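# Flip cylinders two at a time to find colour pairs

## Task

Twelve cylinders hide a colour on their bottom faces, forming six matching pairs. Turn them over two per attempt. If the two colours match, leave both colour-up; if not, put both back colour-down before touching any other cylinder. Keep going until all twelve are colour-up, then release everything. Lifting or tipping a cylinder already counts as turning it over, even if it goes straight back down. A cylinder may only be returned colour-down after it and its partner from the same attempt have both stood colour-up on the table together for a moment; a cylinder from an already matched pair cannot serve as that partner. The job is not done if, at the end, a gripper (or both grippers together) still holds a loose object, or if the robot still carries more than one fifth of the weight of any of the twelve cylinders. A cylinder may be allowed to tip over onto the table as long as no part of the robot touches it while it lands. Anything that stays in place only because the robot holds it does not count. Nothing may be pushed or knocked off the table.

## Robot and tools

Robot and frame. Two arms, left_arm and right_arm, face each other across the table; left_arm's base is on the +y side. The names do not match image sides. All positions use one scene frame: origin at table centre, +z up, table surface at z = 0.020 m. Each gripper's fingers point along its own +x axis and close along its y axis. end_effector_position is the point between the finger pads, 3 to 4 cm short of the fingertips. Reported hand positions can be slightly wrong, more at long reach.

The row. Every motion command uses a row of 16 numbers, always covering both arms even if one stays still: left_arm x, y, z, qw, qx, qy, qz, opening, then right_arm in the same 8-slot order. x, y, z is an absolute target position in metres in the scene frame; qw, qx, qy, qz is an absolute target orientation quaternion, w first, same frame. opening runs from -1 to +1: +1 is fully open (0.088 m), empty fingers close at about -0.80, and values below that add nothing. Going from open to closed takes at least about 0.5 s. A target more than 0.6 m from the arm's last reported position along any of its gripper's axes gets the call refused (nothing is sent). Each control step, the controller clips the commanded pose to within 70 mm and 16 degrees of the measured pose; position wins over orientation if both cannot be met. To hold an arm still, resend its last reported position and the quaternion you intend (not a drifted one) plus the desired opening.

execute_actions. Argument actions: a list holding zero or one item. Empty list: just report state (with pictures). An action item {"rows": [...], "steps": n} with 1 to 15 rows and steps 1 to 15 (default 15, minimum 5); each control step is 1/30 s and uses one row, the last row repeating. A wait item {"steps": n}, up to 300, counted from the previous result and including your reply time. Optional pictures: true to get camera images. Results are taken 5 steps before an action ends; those kept-back steps then run while you write, so the simulation keeps going during replies. After an action, an arm continues only to its last clipped pose, so check the result and send the remainder.

move. Argument target: one 16-number row as above (absolute poses for both arms). Optional speed in m/s, 0.002 to 0.5, default 0.25; rotation limited to twice that in rad/s. Both grippers travel straight lines ending together, lasting 0.5 to 10 s (cut short at 10 s). Openings are applied at the start. Paths do not avoid obstacles or the other arm; grippers lag, stray and can overshoot speed near full reach. Faster moves and targets set deeper past a contact hit and press harder. The result adds a "move:" line with the ending (done, off_target, moving, held, fault), limits (paced: pose clipped; held: some steps blocked, after which the arm may jump fast) and each gripper's distance from its target. Pictures included.

wait. Argument seconds, 0 to 10; nothing new is sent, fingers still finishing open/close keep moving.

zoom_image. Arguments camera (cam_high, cam_low, cam_left_wrist, cam_right_wrist) and region [x0, y0, x1, y1] in that camera's pixels, top-left origin, at most 504 by 504. Gives an enlarged view of the latest image. All cameras are 504x504; calibration (K, distortion, T_world_to_cam) is provided and may be off by a few degrees and millimetres.

finished_scene. Argument scene: the integer number of the current scene.

Reading results. The state line gives each gripper's position, quaternion and velocities. grip_measured is the finger opening on the command scale; to hold something, command an opening clearly below it (further below squeezes harder, up to about 34 N per pad). Readings may be off by about 1 mm. "pose unreachable" means the clearance check altered or blocked the named arm; HELD marks steps not sent. A "Hand target" line appears only when nothing is kept back. Joint torques are raw drive outputs with offsets and noise, not clean contact measures.

Cautions. Friction can leave a gripper short or tilted; small moves may not happen; verify and correct orientation. Joint ranges: waist -3.054 to 3.054, shoulder 0 to 3.142, elbow 0 to 2.356, wrist pitch and wrist yaw -1.571 to 1.571, wrist roll -3.142 to 3.142 rad. Exceeding a joint load limit (waist 16.6, shoulder 20.6, elbow 20.5, wrist pitch 5.42, wrist yaw 5.4, wrist roll 5.07 N m, held weight included) stops that arm 10 s. Holding loads heats motors: MOTOR HOT appears from 50 °C, and at 95 °C an OVER-TEMPERATURE FAULT holds the arm, which may lose power and go limp if it does not cool. Keep the arms from colliding or pressing on each other, including their mounts. Avoid dropping, slamming or shoving cylinders hard, and keep everything on the table; loose objects may occasionally get bumped by outside pushes. Smooth, economical motion is preferred. Open both grippers and back away before finishing.

Each tool is called after ">>>" as name([rows], argument=value, ...), one row to a line, values as JSON.

## Session

>>> execute_actions(actions=[])

Scene clock: 0.00 s of 17941.00 s.
left_arm: end_effector_position=(+0.0119, +0.2486, +0.4468) grip_measured=+0.837 end_effector_quat_wxyz=(+0.852, -0.016, -0.025, -0.522) end_effector_velocity=(-0.000, +0.001, +0.003) end_effector_angular_velocity=(-0.014, +0.001, +0.004) | right_arm: end_effector_position=(+0.2656, -0.1835, +0.2489) grip_measured=+0.844 end_effector_quat_wxyz=(+0.691, -0.550, +0.343, +0.319) end_effector_velocity=(-0.002, -0.002, -0.001) end_effector_angular_velocity=(-0.013, +0.008, +0.019)
Joint positions: left_arm=[-0.001  0.854  0.655  0.257  0.007 -0.001  0.08 ] | right_arm=[-0.367  1.738  1.376 -0.714  0.351 -0.721  0.08 ]
Joint velocities: left_arm=[-0.002 -0.002  0.002  0.007 -0.007 -0.007 -0.   ] | right_arm=[-0.002 -0.007 -0.007 -0.007 -0.007 -0.022 -0.   ]
Joint torques (N m, as the arm reports them, + toward a larger angle): no reading
Heat: left arm: hottest wrist yaw 28 °C (+0.0 °C/min); right arm: hottest shoulder 26 °C (+0.0 °C/min).
Hand target (left_arm): +0.012, +0.249, +0.447; +0.852, -0.016, -0.025, -0.522
Hand target (right_arm): +0.266, -0.183, +0.249; +0.691, -0.550, +0.343, +0.319

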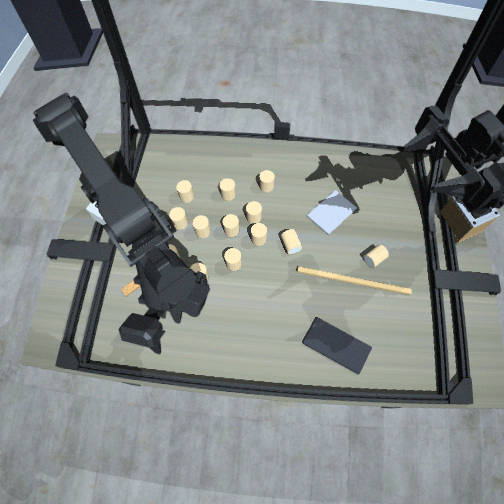

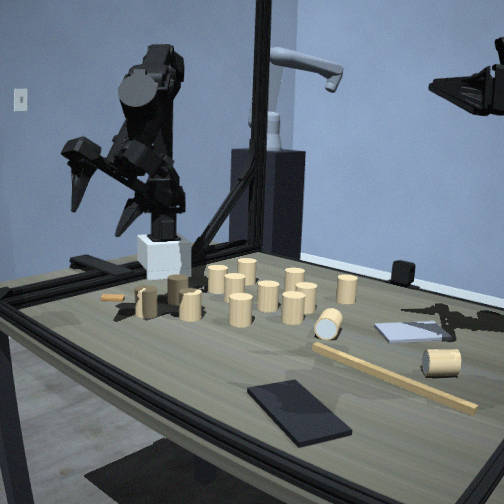

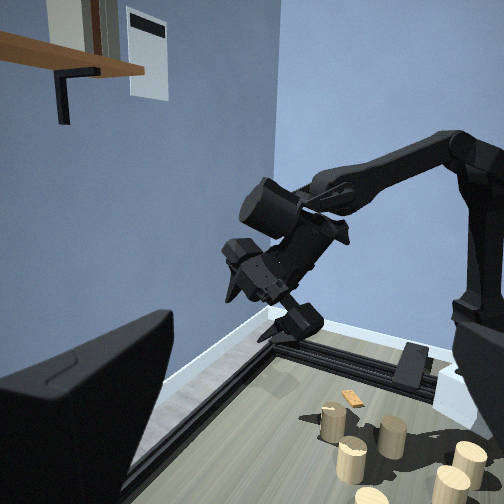

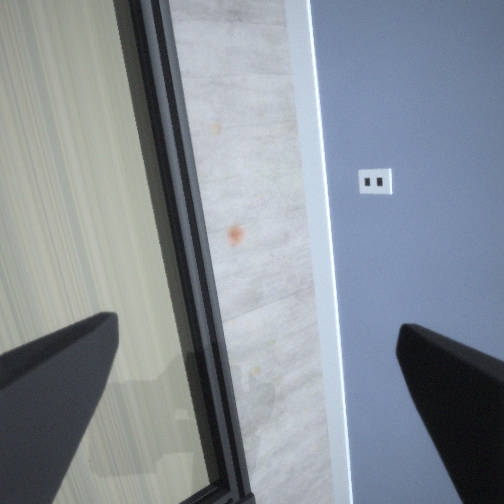

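>>> move(target=[0.0,0.25,0.3,0.5,0.5,-0.5,-0.5,0.5,0.12,-0.40,0.25,0.707,0,0.707,0,0.5])

Scene clock: 5.47 s of 17941.00 s.
left_arm: end_effector_position=(+0.0011, +0.2489, +0.3058) grip_measured=+0.500 end_effector_quat_wxyz=(+0.501, +0.500, -0.506, -0.494) end_effector_velocity=(-0.001, +0.001, -0.003) end_effector_angular_velocity=(+0.008, +0.002, +0.005) | right_arm: end_effector_position=(+0.1232, -0.3988, +0.2528) grip_measured=+0.500 end_effector_quat_wxyz=(+0.708, -0.001, +0.706, +0.006) end_effector_velocity=(-0.006, -0.001, +0.001) end_effector_angular_velocity=(+0.019, +0.021, -0.024)
Joint positions: left_arm=[0.318 1.241 0.252 1.007 0.797 1.569 0.064] | right_arm=[-0.959  1.269  1.092 -1.39  -0.006  0.166  0.064]
Joint velocities: left_arm=[-0.002 -0.002 -0.007 -0.007 -0.007  0.007 -0.   ] | right_arm=[-0.017 -0.007 -0.002 -0.022 -0.022  0.007 -0.   ]
Joint torques (N m, as the arm reports them, + toward a larger angle): left_arm=[ 0.21 -2.7   4.39  1.41  0.19  0.03] | right_arm=[-0.29 -5.47  4.62 -0.07 -0.13  0.08]
Heat: left arm: hottest wrist pitch 28 °C (+0.0 °C/min); right arm: hottest shoulder 27 °C (+11.0 °C/min).
Hand target (left_arm): +0.000, +0.250, +0.299; +0.499, +0.501, -0.500, -0.500
Hand target (right_arm): +0.120, -0.400, +0.251; +0.706, +0.002, +0.709, +0.004
Off the commanded pose (left_arm): 0.006 m, 1 deg.
Off the commanded pose (right_arm): 0.004 m, 1 deg.
Kept back: nothing.
move: done
camera_calibration (this result's frames):
cam_left_wrist: T_world_to_cam=[[0.0120327, -0.0461813, -0.998861, 0.329515], [0.955684, 0.294389, -0.00209822, -0.0408726], [0.29415, -0.954569, 0.047677, 0.295625], [0, 0, 0, 1]] pos_world=[-0.0518619, 0.309445, 0.314959]
cam_right_wrist: T_world_to_cam=[[0.0677584, -0.997425, 0.0235182, -0.40575], [-0.95101, -0.0574426, 0.303776, 0.0505356], [-0.301642, -0.0429494, -0.952453, 0.340731], [0, 0, 0, 1]] pos_world=[0.178332, -0.387168, 0.318721]

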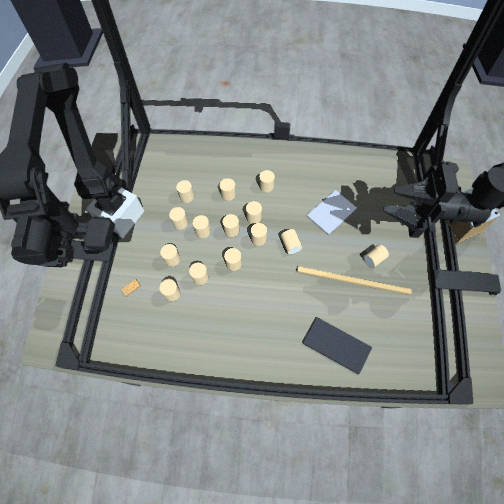

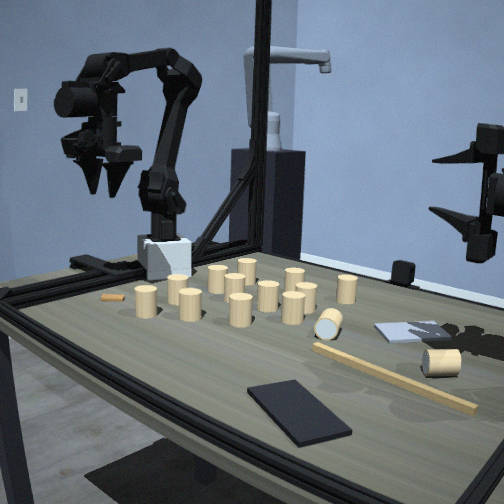

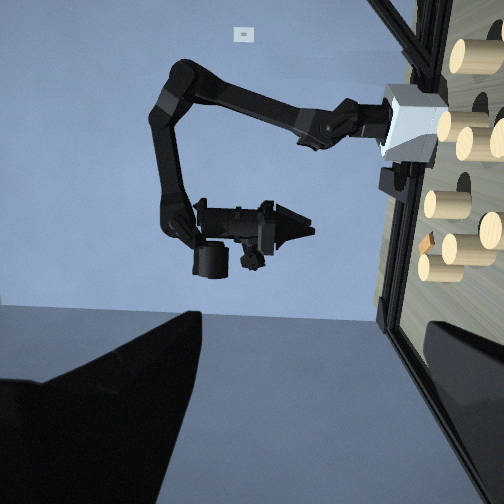

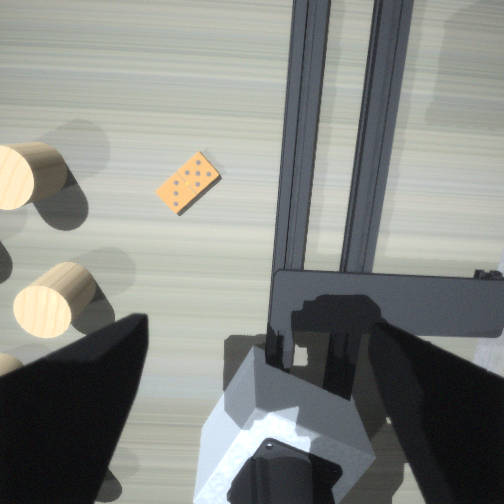

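>>> zoom_image(camera="cam_high", region=[140,160,320,320])

Region (140, 160, 320, 320) of cam_high's 504x504 image, scaled by 2.800, with more detail than that image has.

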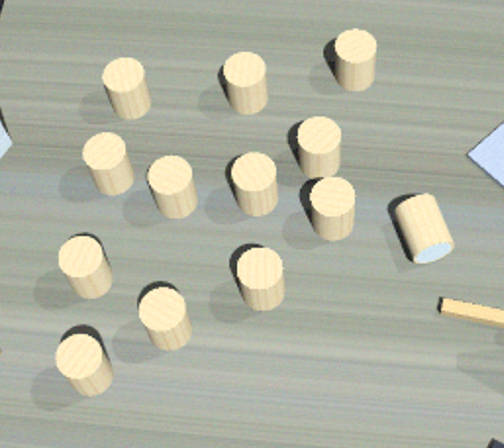

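>>> move(target=[0,0.2,0.26,0.5,0.5,-0.5,-0.5,0.6,0.043,-0.096,0.13,0.5,-0.5,0.5,0.5,0.6])

Scene clock: 9.83 s of 17941.00 s.
left_arm: end_effector_position=(-0.0010, +0.2021, +0.2598) grip_measured=+0.600 end_effector_quat_wxyz=(+0.500, +0.500, -0.500, -0.500) end_effector_velocity=(+0.000, +0.000, -0.003) end_effector_angular_velocity=(+0.010, +0.015, +0.005) | right_arm: end_effector_position=(+0.0431, -0.0998, +0.1320) grip_measured=+0.600 end_effector_quat_wxyz=(+0.504, -0.500, +0.500, +0.496) end_effector_velocity=(-0.000, +0.001, +0.001) end_effector_angular_velocity=(-0.000, +0.008, +0.020)
Joint positions: left_arm=[0.16  1.664 0.299 1.365 0.64  1.571 0.068] | right_arm=[ 0.119  1.954  1.316 -0.931  0.007 -0.308  0.068]
Joint velocities: left_arm=[-0.002  0.002 -0.002 -0.007 -0.007 -0.007  0.   ] | right_arm=[-0.002  0.002  0.007 -0.007 -0.007 -0.022 -0.   ]
Joint torques (N m, as the arm reports them, + toward a larger angle): left_arm=[-0.22 -4.14  4.56  1.73 -0.08 -0.11] | right_arm=[ 0.32 -8.29  6.69  0.1   0.02 -0.22]
Heat: left arm: hottest wrist pitch 28 °C (+0.0 °C/min); right arm: hottest shoulder 27 °C (+6.1 °C/min).
Hand target (left_arm): -0.000, +0.200, +0.260; +0.501, +0.499, -0.500, -0.500
Hand target (right_arm): +0.043, -0.098, +0.129; +0.501, -0.504, +0.499, +0.496
Off the commanded pose (left_arm): 0.002 m, 0 deg.
Off the commanded pose (right_arm): 0.004 m, 1 deg.
Kept back: nothing.
move: done
camera_calibration (this result's frames):
cam_left_wrist: T_world_to_cam=[[0.000548448, -0.0331236, -0.999451, 0.278873], [0.955952, 0.29338, -0.00919858, -0.0231248], [0.293524, -0.955422, 0.0318255, 0.258063], [0, 0, 0, 1]] pos_world=[-0.0537945, 0.262581, 0.270295]
cam_right_wrist: T_world_to_cam=[[0.998097, 0.0489134, 0.0375505, -0.0367257], [0.0350323, -0.950906, 0.307491, -0.103905], [0.0507475, -0.30559, -0.95081, 0.172727], [0, 0, 0, 1]] pos_world=[0.0315304, -0.0442239, 0.197559]

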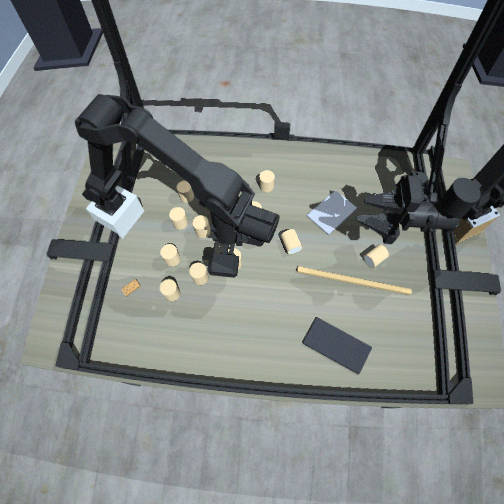

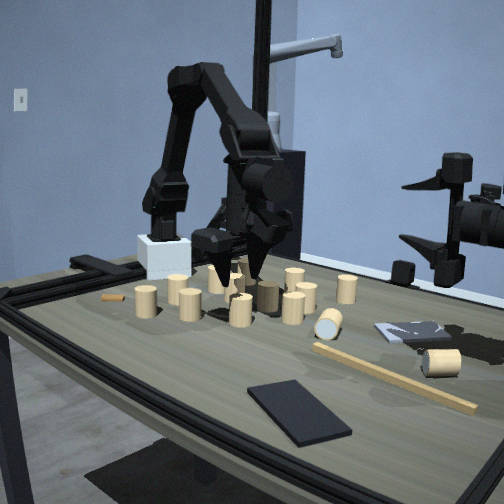

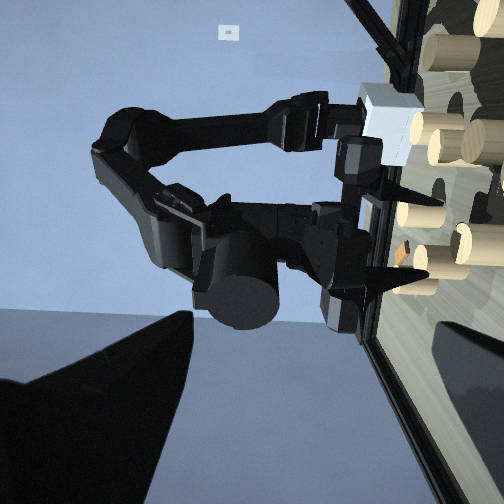

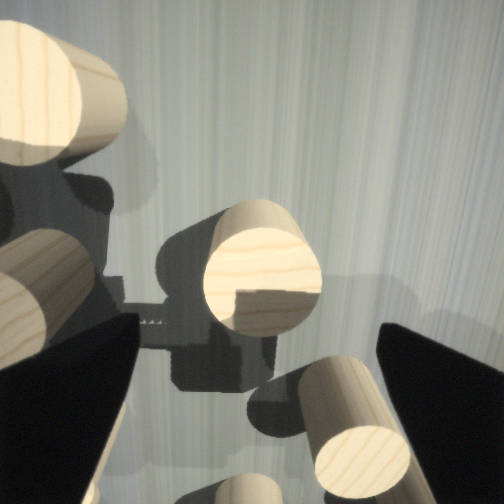

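>>> move(target=[0,0.2,0.26,0.5,0.5,-0.5,-0.5,0.6,0.043,-0.095,0.073,0.5,-0.5,0.5,0.5,0.6], speed=0.15)

>>> move(target=[0,0.2,0.26,0.5,0.5,-0.5,-0.5,0.6,0.043,-0.095,0.073,0.5,-0.5,0.5,0.5,-0.4])

Scene clock: 11.13 s of 17941.00 s.
left_arm: end_effector_position=(-0.0009, +0.2020, +0.2598) grip_measured=+0.600 end_effector_quat_wxyz=(+0.500, +0.500, -0.500, -0.500) end_effector_velocity=(-0.000, +0.000, -0.004) end_effector_angular_velocity=(+0.018, +0.035, +0.005) | right_arm: end_effector_position=(+0.0446, -0.0924, +0.0799) grip_measured=+0.600 end_effector_quat_wxyz=(+0.508, -0.496, +0.495, +0.500) end_effector_velocity=(+0.001, +0.004, -0.004) end_effector_angular_velocity=(+0.014, +0.003, +0.020)
Joint positions: left_arm=[0.16  1.664 0.299 1.365 0.639 1.571 0.068] | right_arm=[ 0.119  2.06   1.242 -0.734  0.003 -0.311  0.068]
Joint velocities: left_arm=[-0.002 -0.002 -0.002 -0.022 -0.007 -0.022 -0.   ] | right_arm=[-0.002  0.012  0.002  0.022 -0.007 -0.022 -0.   ]
Joint torques (N m, as the arm reports them, + toward a larger angle): left_arm=[-0.4  -4.74  4.69  1.33 -0.08 -0.02] | right_arm=[ 0.08 -8.59  4.    0.3  -0.15 -0.22]
Heat: left arm: hottest wrist pitch 28 °C (+0.0 °C/min); right arm: hottest shoulder 27 °C (+5.4 °C/min).
Hand target (left_arm): +0.000, +0.200, +0.260; +0.500, +0.500, -0.500, -0.500
Hand target (right_arm): +0.043, -0.096, +0.073; +0.500, -0.500, +0.500, +0.500
Off the commanded pose (left_arm): 0.002 m, 0 deg.
Off the commanded pose (right_arm): 0.008 m, 1 deg.
Kept back: nothing.
move: done
camera_calibration (this result's frames):
cam_left_wrist: T_world_to_cam=[[0.000561123, -0.0331234, -0.999451, 0.278861], [0.95584, 0.293745, -0.00919853, -0.0232871], [0.293889, -0.95531, 0.0318255, 0.25793], [0, 0, 0, 1]] pos_world=[-0.0537003, 0.26248, 0.270285]
cam_right_wrist: T_world_to_cam=[[0.997916, 0.0513686, 0.0390579, -0.0365878], [0.0377838, -0.955775, 0.291662, -0.0801658], [0.0523129, -0.289579, -0.955724, 0.127133], [0, 0, 0, 1]] pos_world=[0.0328898, -0.0379261, 0.146314]

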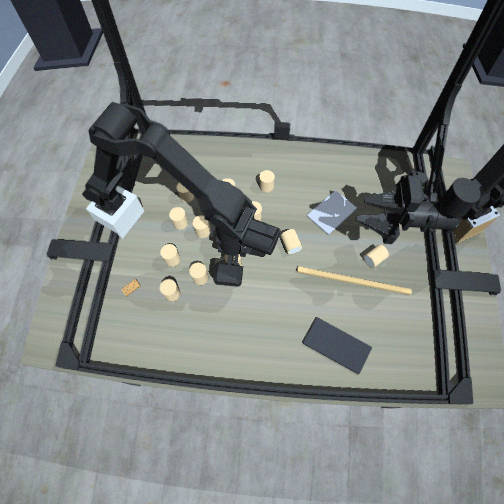

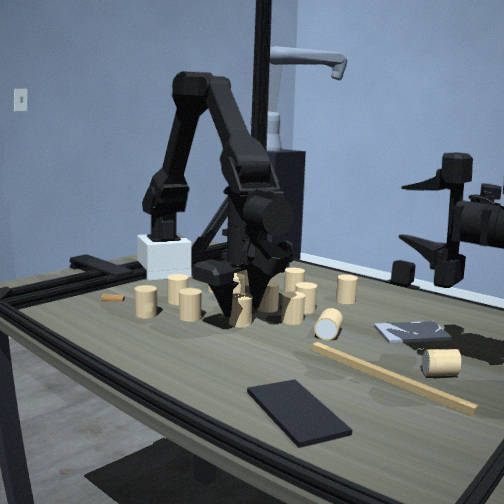

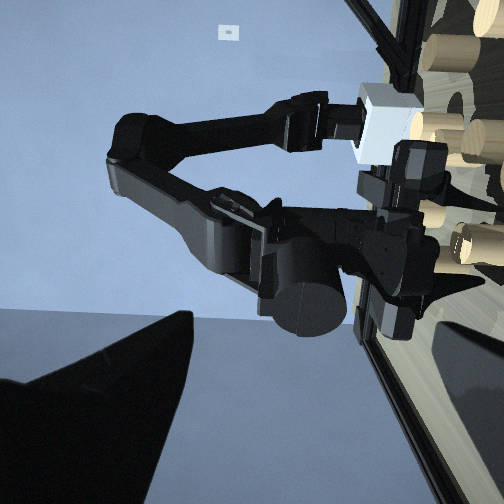

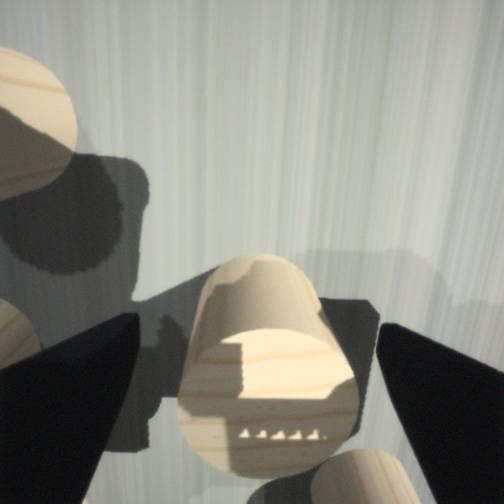

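Scene clock: 11.83 s of 17941.00 s.
left_arm: end_effector_position=(-0.0009, +0.2020, +0.2598) grip_measured=+0.600 end_effector_quat_wxyz=(+0.500, +0.500, -0.500, -0.500) end_effector_velocity=(-0.000, +0.000, -0.001) end_effector_angular_velocity=(+0.006, +0.012, +0.005) | right_arm: end_effector_position=(+0.0446, -0.0924, +0.0796) grip_measured=+0.022 end_effector_quat_wxyz=(+0.508, -0.496, +0.496, +0.500) end_effector_velocity=(-0.000, -0.000, +0.001) end_effector_angular_velocity=(-0.000, +0.008, +0.005)
Joint positions: left_arm=[0.16  1.664 0.299 1.365 0.639 1.571 0.068] | right_arm=[ 0.119  2.061  1.242 -0.733  0.003 -0.311  0.04 ]
Joint velocities: left_arm=[-0.002 -0.002 -0.002 -0.007 -0.007 -0.007 -0.   ] | right_arm=[-0.002 -0.002  0.002 -0.007 -0.007 -0.007 -0.   ]
Joint torques (N m, as the arm reports them, + toward a larger angle): left_arm=[-0.18 -4.91  4.79  1.38 -0.08 -0.04] | right_arm=[ 0.06 -8.34  4.35  0.33 -0.16 -0.22]
Heat: left arm: hottest wrist pitch 28 °C (+0.0 °C/min); right arm: hottest shoulder 28 °C (+10.1 °C/min).
Hand target (left_arm): -0.000, +0.200, +0.260; +0.500, +0.500, -0.500, -0.500
Hand target (right_arm): +0.043, -0.095, +0.073; +0.500, -0.500, +0.500, +0.500
Off the commanded pose (left_arm): 0.002 m, 0 deg.
Off the commanded pose (right_arm): 0.007 m, 1 deg.
Kept back: nothing.
move: done
camera_calibration (this result's frames):
cam_left_wrist: T_world_to_cam=[[0.000561123, -0.0331234, -0.999451, 0.278861], [0.95584, 0.293745, -0.00919853, -0.0232871], [0.293889, -0.95531, 0.0318255, 0.25793], [0, 0, 0, 1]] pos_world=[-0.0537003, 0.26248, 0.270285]
cam_right_wrist: T_world_to_cam=[[0.99792, 0.0513827, 0.0389205, -0.0365618], [0.0378186, -0.955669, 0.292004, -0.0801194], [0.0521991, -0.289925, -0.955625, 0.126849], [0, 0, 0, 1]] pos_world=[0.0328944, -0.0379123, 0.146038]

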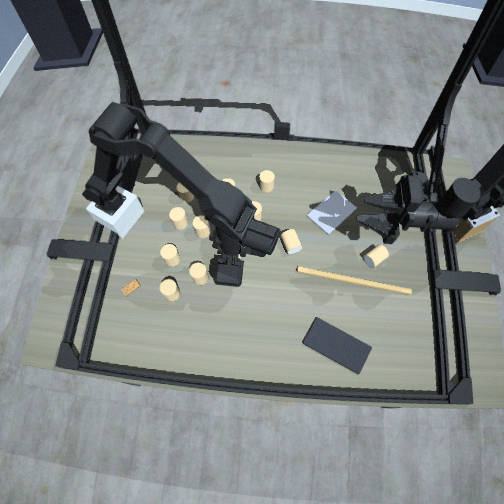

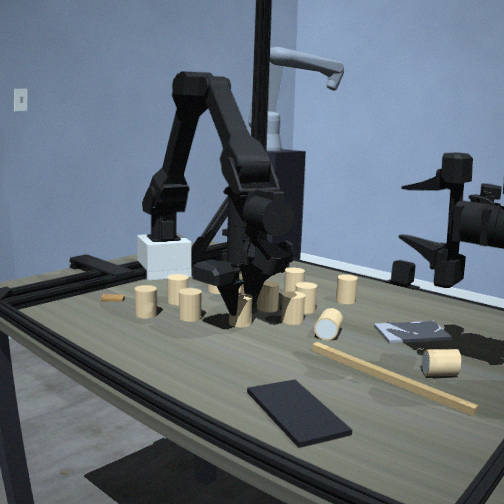

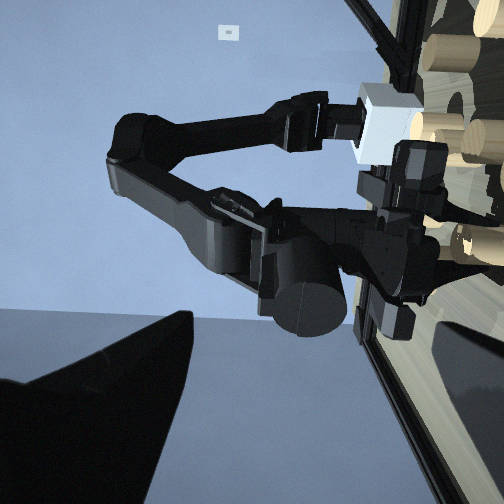

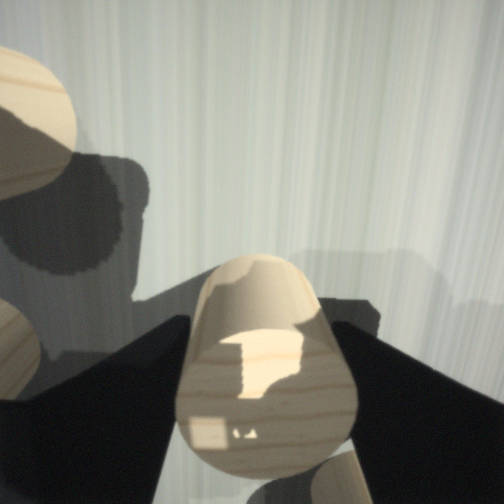

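>>> move(target=[-0.04,0.16,0.26,0.5,0.5,-0.5,-0.5,0.6,0.043,-0.095,0.15,0.5,-0.5,0.5,0.5,-0.4])

>>> move(target=[-0.06,0.10,0.26,0.5,0.5,-0.5,-0.5,0.6,-0.06,-0.04,0.26,0.707,0,0,0.707,-0.4], speed=0.4)

Scene clock: 12.97 s of 17941.00 s.
left_arm: end_effector_position=(-0.0406, +0.1627, +0.2615) grip_measured=+0.600 end_effector_quat_wxyz=(+0.500, +0.499, -0.502, -0.498) end_effector_velocity=(-0.001, -0.002, +0.000) end_effector_angular_velocity=(+0.002, +0.008, +0.010) | right_arm: end_effector_position=(+0.0431, -0.0971, +0.1440) grip_measured=+0.022 end_effector_quat_wxyz=(+0.497, -0.502, +0.506, +0.495) end_effector_velocity=(-0.002, -0.004, +0.002) end_effector_angular_velocity=(-0.023, +0.015, +0.005)
Joint positions: left_arm=[-0.077  1.705  0.357  1.353  0.404  1.571  0.068] | right_arm=[ 0.119  1.96   1.376 -1.002  0.003 -0.311  0.04 ]
Joint velocities: left_arm=[-0.012 -0.002  0.002 -0.007 -0.022 -0.007  0.   ] | right_arm=[-0.002  0.002  0.012 -0.037 -0.007 -0.007  0.   ]
Joint torques (N m, as the arm reports them, + toward a larger angle): left_arm=[-0.22 -4.39  5.12  1.46 -0.06 -0.08] | right_arm=[  0.06 -11.39   6.87  -0.11  -0.15  -0.22]
Heat: left arm: hottest wrist pitch 29 °C (+4.6 °C/min); right arm: hottest shoulder 28 °C (+9.3 °C/min).
Hand target (left_arm): -0.040, +0.160, +0.260; +0.501, +0.499, -0.500, -0.500
Hand target (right_arm): +0.043, -0.094, +0.150; +0.500, -0.500, +0.500, +0.500
Off the commanded pose (left_arm): 0.003 m, 0 deg.
Off the commanded pose (right_arm): 0.006 m, 1 deg.
Kept back: nothing.
move: done
camera_calibration (this result's frames):
cam_left_wrist: T_world_to_cam=[[0.00265383, -0.0380191, -0.999273, 0.28015], [0.956082, 0.292972, -0.00860752, 0.0261931], [0.293087, -0.955365, 0.0371269, 0.230562], [0, 0, 0, 1]] pos_world=[-0.0933607, 0.223248, 0.271612]
cam_right_wrist: T_world_to_cam=[[0.998261, 0.0524213, 0.0269472, -0.0354573], [0.0409958, -0.945995, 0.32158, -0.106852], [0.0423495, -0.319916, -0.946499, 0.183274], [0, 0, 0, 1]] pos_world=[0.0320146, -0.040591, 0.208785]

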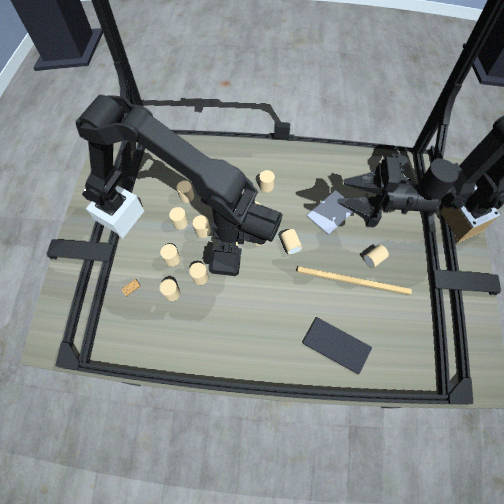

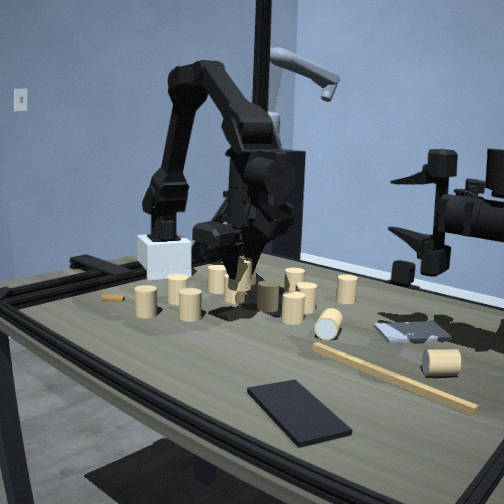

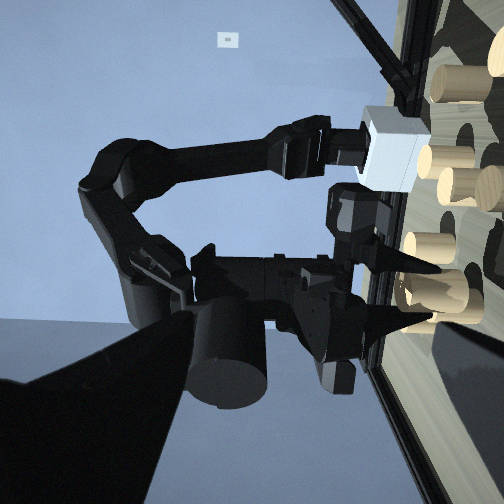

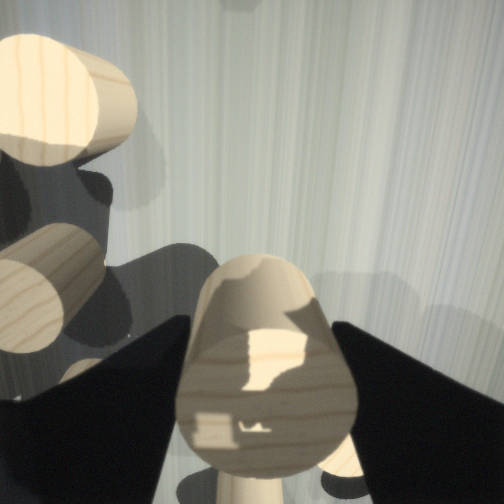

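Scene clock: 15.60 s of 17941.00 s.
left_arm: end_effector_position=(-0.0601, +0.1027, +0.2625) grip_measured=+0.600 end_effector_quat_wxyz=(+0.501, +0.499, -0.502, -0.498) end_effector_velocity=(-0.002, +0.000, -0.010) end_effector_angular_velocity=(+0.040, +0.003, -0.010) | right_arm: end_effector_position=(-0.0587, -0.0383, +0.2640) grip_measured=+0.023 end_effector_quat_wxyz=(+0.711, -0.002, -0.008, +0.703) end_effector_velocity=(-0.002, -0.001, -0.001) end_effector_angular_velocity=(+0.007, -0.008, +0.010)
Joint positions: left_arm=[-0.222  1.843  0.562  1.287  0.257  1.571  0.068] | right_arm=[ 0.405  1.609  0.421  1.197 -0.021 -0.014  0.04 ]
Joint velocities: left_arm=[-0.002  0.002 -0.002 -0.037  0.007  0.007 -0.   ] | right_arm=[ 0.002  0.007 -0.007  0.022 -0.007 -0.007  0.   ]
Joint torques (N m, as the arm reports them, + toward a larger angle): left_arm=[-0.18 -5.97  5.16  1.43 -0.12 -0.07] | right_arm=[ 0.29 -5.61  4.06  1.66  0.04  0.2 ]
Heat: left arm: hottest wrist pitch 29 °C (+3.8 °C/min); right arm: hottest shoulder 28 °C (+7.7 °C/min).
Hand target (left_arm): -0.060, +0.100, +0.260; +0.500, +0.500, -0.500, -0.500
Hand target (right_arm): -0.059, -0.039, +0.259; +0.711, -0.003, -0.003, +0.703
Off the commanded pose (left_arm): 0.004 m, 0 deg.
Off the commanded pose (right_arm): 0.005 m, 1 deg.
Kept back: nothing.
move: done
camera_calibration (this result's frames):
cam_left_wrist: T_world_to_cam=[[0.00223946, -0.0393707, -0.999222, 0.279015], [0.955967, 0.293322, -0.00941478, 0.0626405], [0.293465, -0.955203, 0.038294, 0.178611], [0, 0, 0, 1]] pos_world=[-0.112923, 0.163221, 0.272548]
cam_right_wrist: T_world_to_cam=[[0.996567, -0.0409078, 0.0719723, 0.0442204], [0.0565531, -0.298507, -0.952731, 0.27656], [0.0604584, 0.95353, -0.295169, 0.197897], [0, 0, 0, 1]] pos_world=[-0.0716735, -0.104336, 0.318718]

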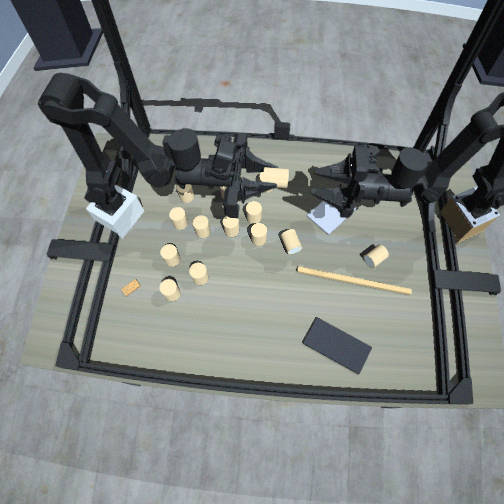

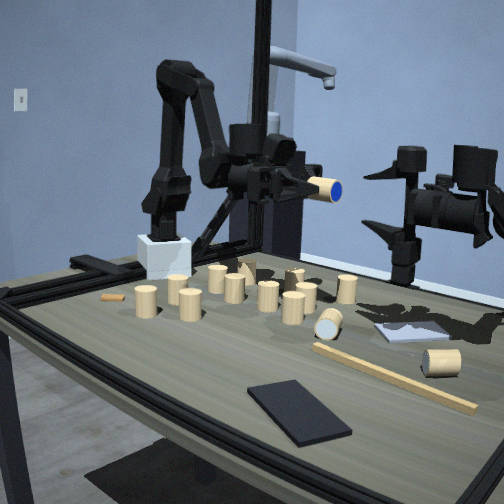

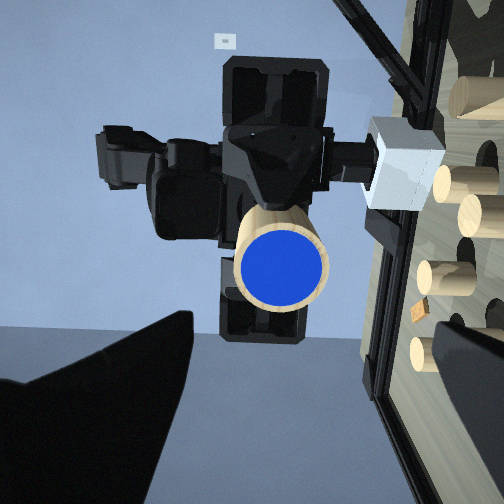

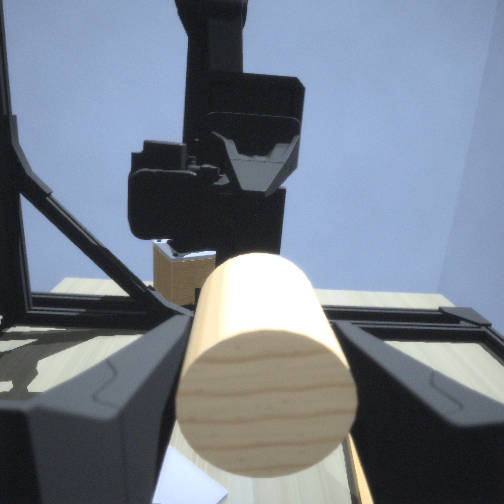

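>>> move(target=[-0.062,0.016,0.264,0.5,0.5,-0.5,-0.5,0.6,-0.06,-0.04,0.26,0.707,0,0,0.707,-0.4], speed=0.12)

Scene clock: 17.07 s of 17941.00 s.
left_arm: end_effector_position=(-0.0616, +0.0194, +0.2682) grip_measured=+0.600 end_effector_quat_wxyz=(+0.502, +0.498, -0.502, -0.498) end_effector_velocity=(+0.000, -0.002, -0.000) end_effector_angular_velocity=(+0.002, +0.008, +0.005) | right_arm: end_effector_position=(-0.0601, -0.0385, +0.2636) grip_measured=+0.023 end_effector_quat_wxyz=(+0.708, +0.001, -0.005, +0.707) end_effector_velocity=(-0.002, -0.000, -0.003) end_effector_angular_velocity=(-0.012, -0.007, +0.010)
Joint positions: left_arm=[-0.284  2.035  0.917  1.126  0.195  1.571  0.068] | right_arm=[ 0.405  1.61   0.419  1.2   -0.03  -0.006  0.04 ]
Joint velocities: left_arm=[-0.002  0.002  0.007 -0.007 -0.007 -0.007 -0.   ] | right_arm=[ 0.002  0.002 -0.002 -0.007 -0.007 -0.007 -0.   ]
Joint torques (N m, as the arm reports them, + toward a larger angle): left_arm=[-0.2  -8.04  6.06  1.46 -0.12 -0.11] | right_arm=[-0.15 -6.38  4.1   1.42 -0.13  0.2 ]
Heat: left arm: hottest wrist pitch 29 °C (+3.5 °C/min); right arm: hottest shoulder 29 °C (+10.5 °C/min).
Hand target (left_arm): -0.062, +0.016, +0.264; +0.500, +0.500, -0.500, -0.500
Hand target (right_arm): -0.060, -0.040, +0.260; +0.707, -0.000, -0.000, +0.707
Off the commanded pose (left_arm): 0.005 m, 0 deg.
Off the commanded pose (right_arm): 0.004 m, 1 deg.
Kept back: nothing.
move: done
camera_calibration (this result's frames):
cam_left_wrist: T_world_to_cam=[[0.00223932, -0.0413281, -0.999143, 0.281485], [0.955856, 0.293666, -0.0100048, 0.0886924], [0.293828, -0.955014, 0.0401613, 0.0987618], [0, 0, 0, 1]] pos_world=[-0.114426, 0.0799062, 0.278164]
cam_right_wrist: T_world_to_cam=[[0.997442, -0.031707, 0.0640675, 0.0482083], [0.0517522, -0.297965, -0.953173, 0.275987], [0.0493121, 0.95405, -0.295562, 0.197505], [0, 0, 0, 1]] pos_world=[-0.0721073, -0.104666, 0.31835]

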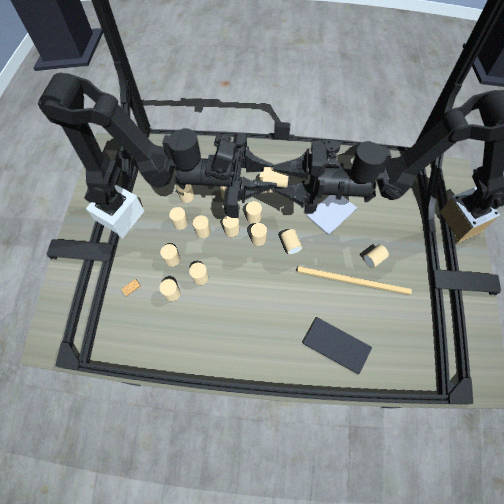

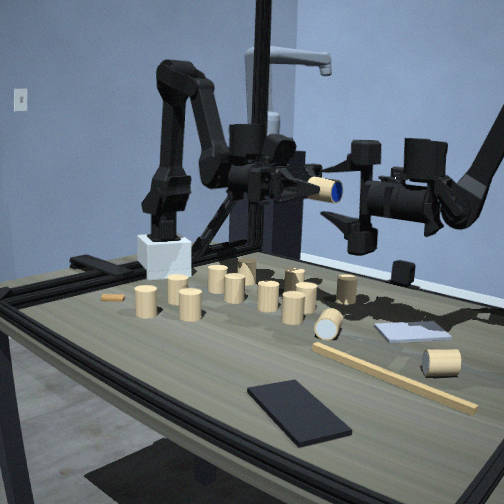

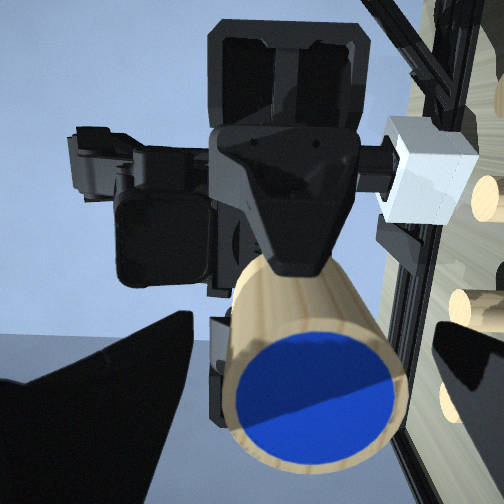

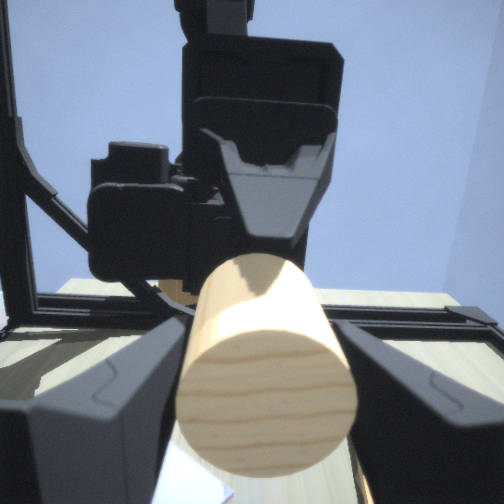

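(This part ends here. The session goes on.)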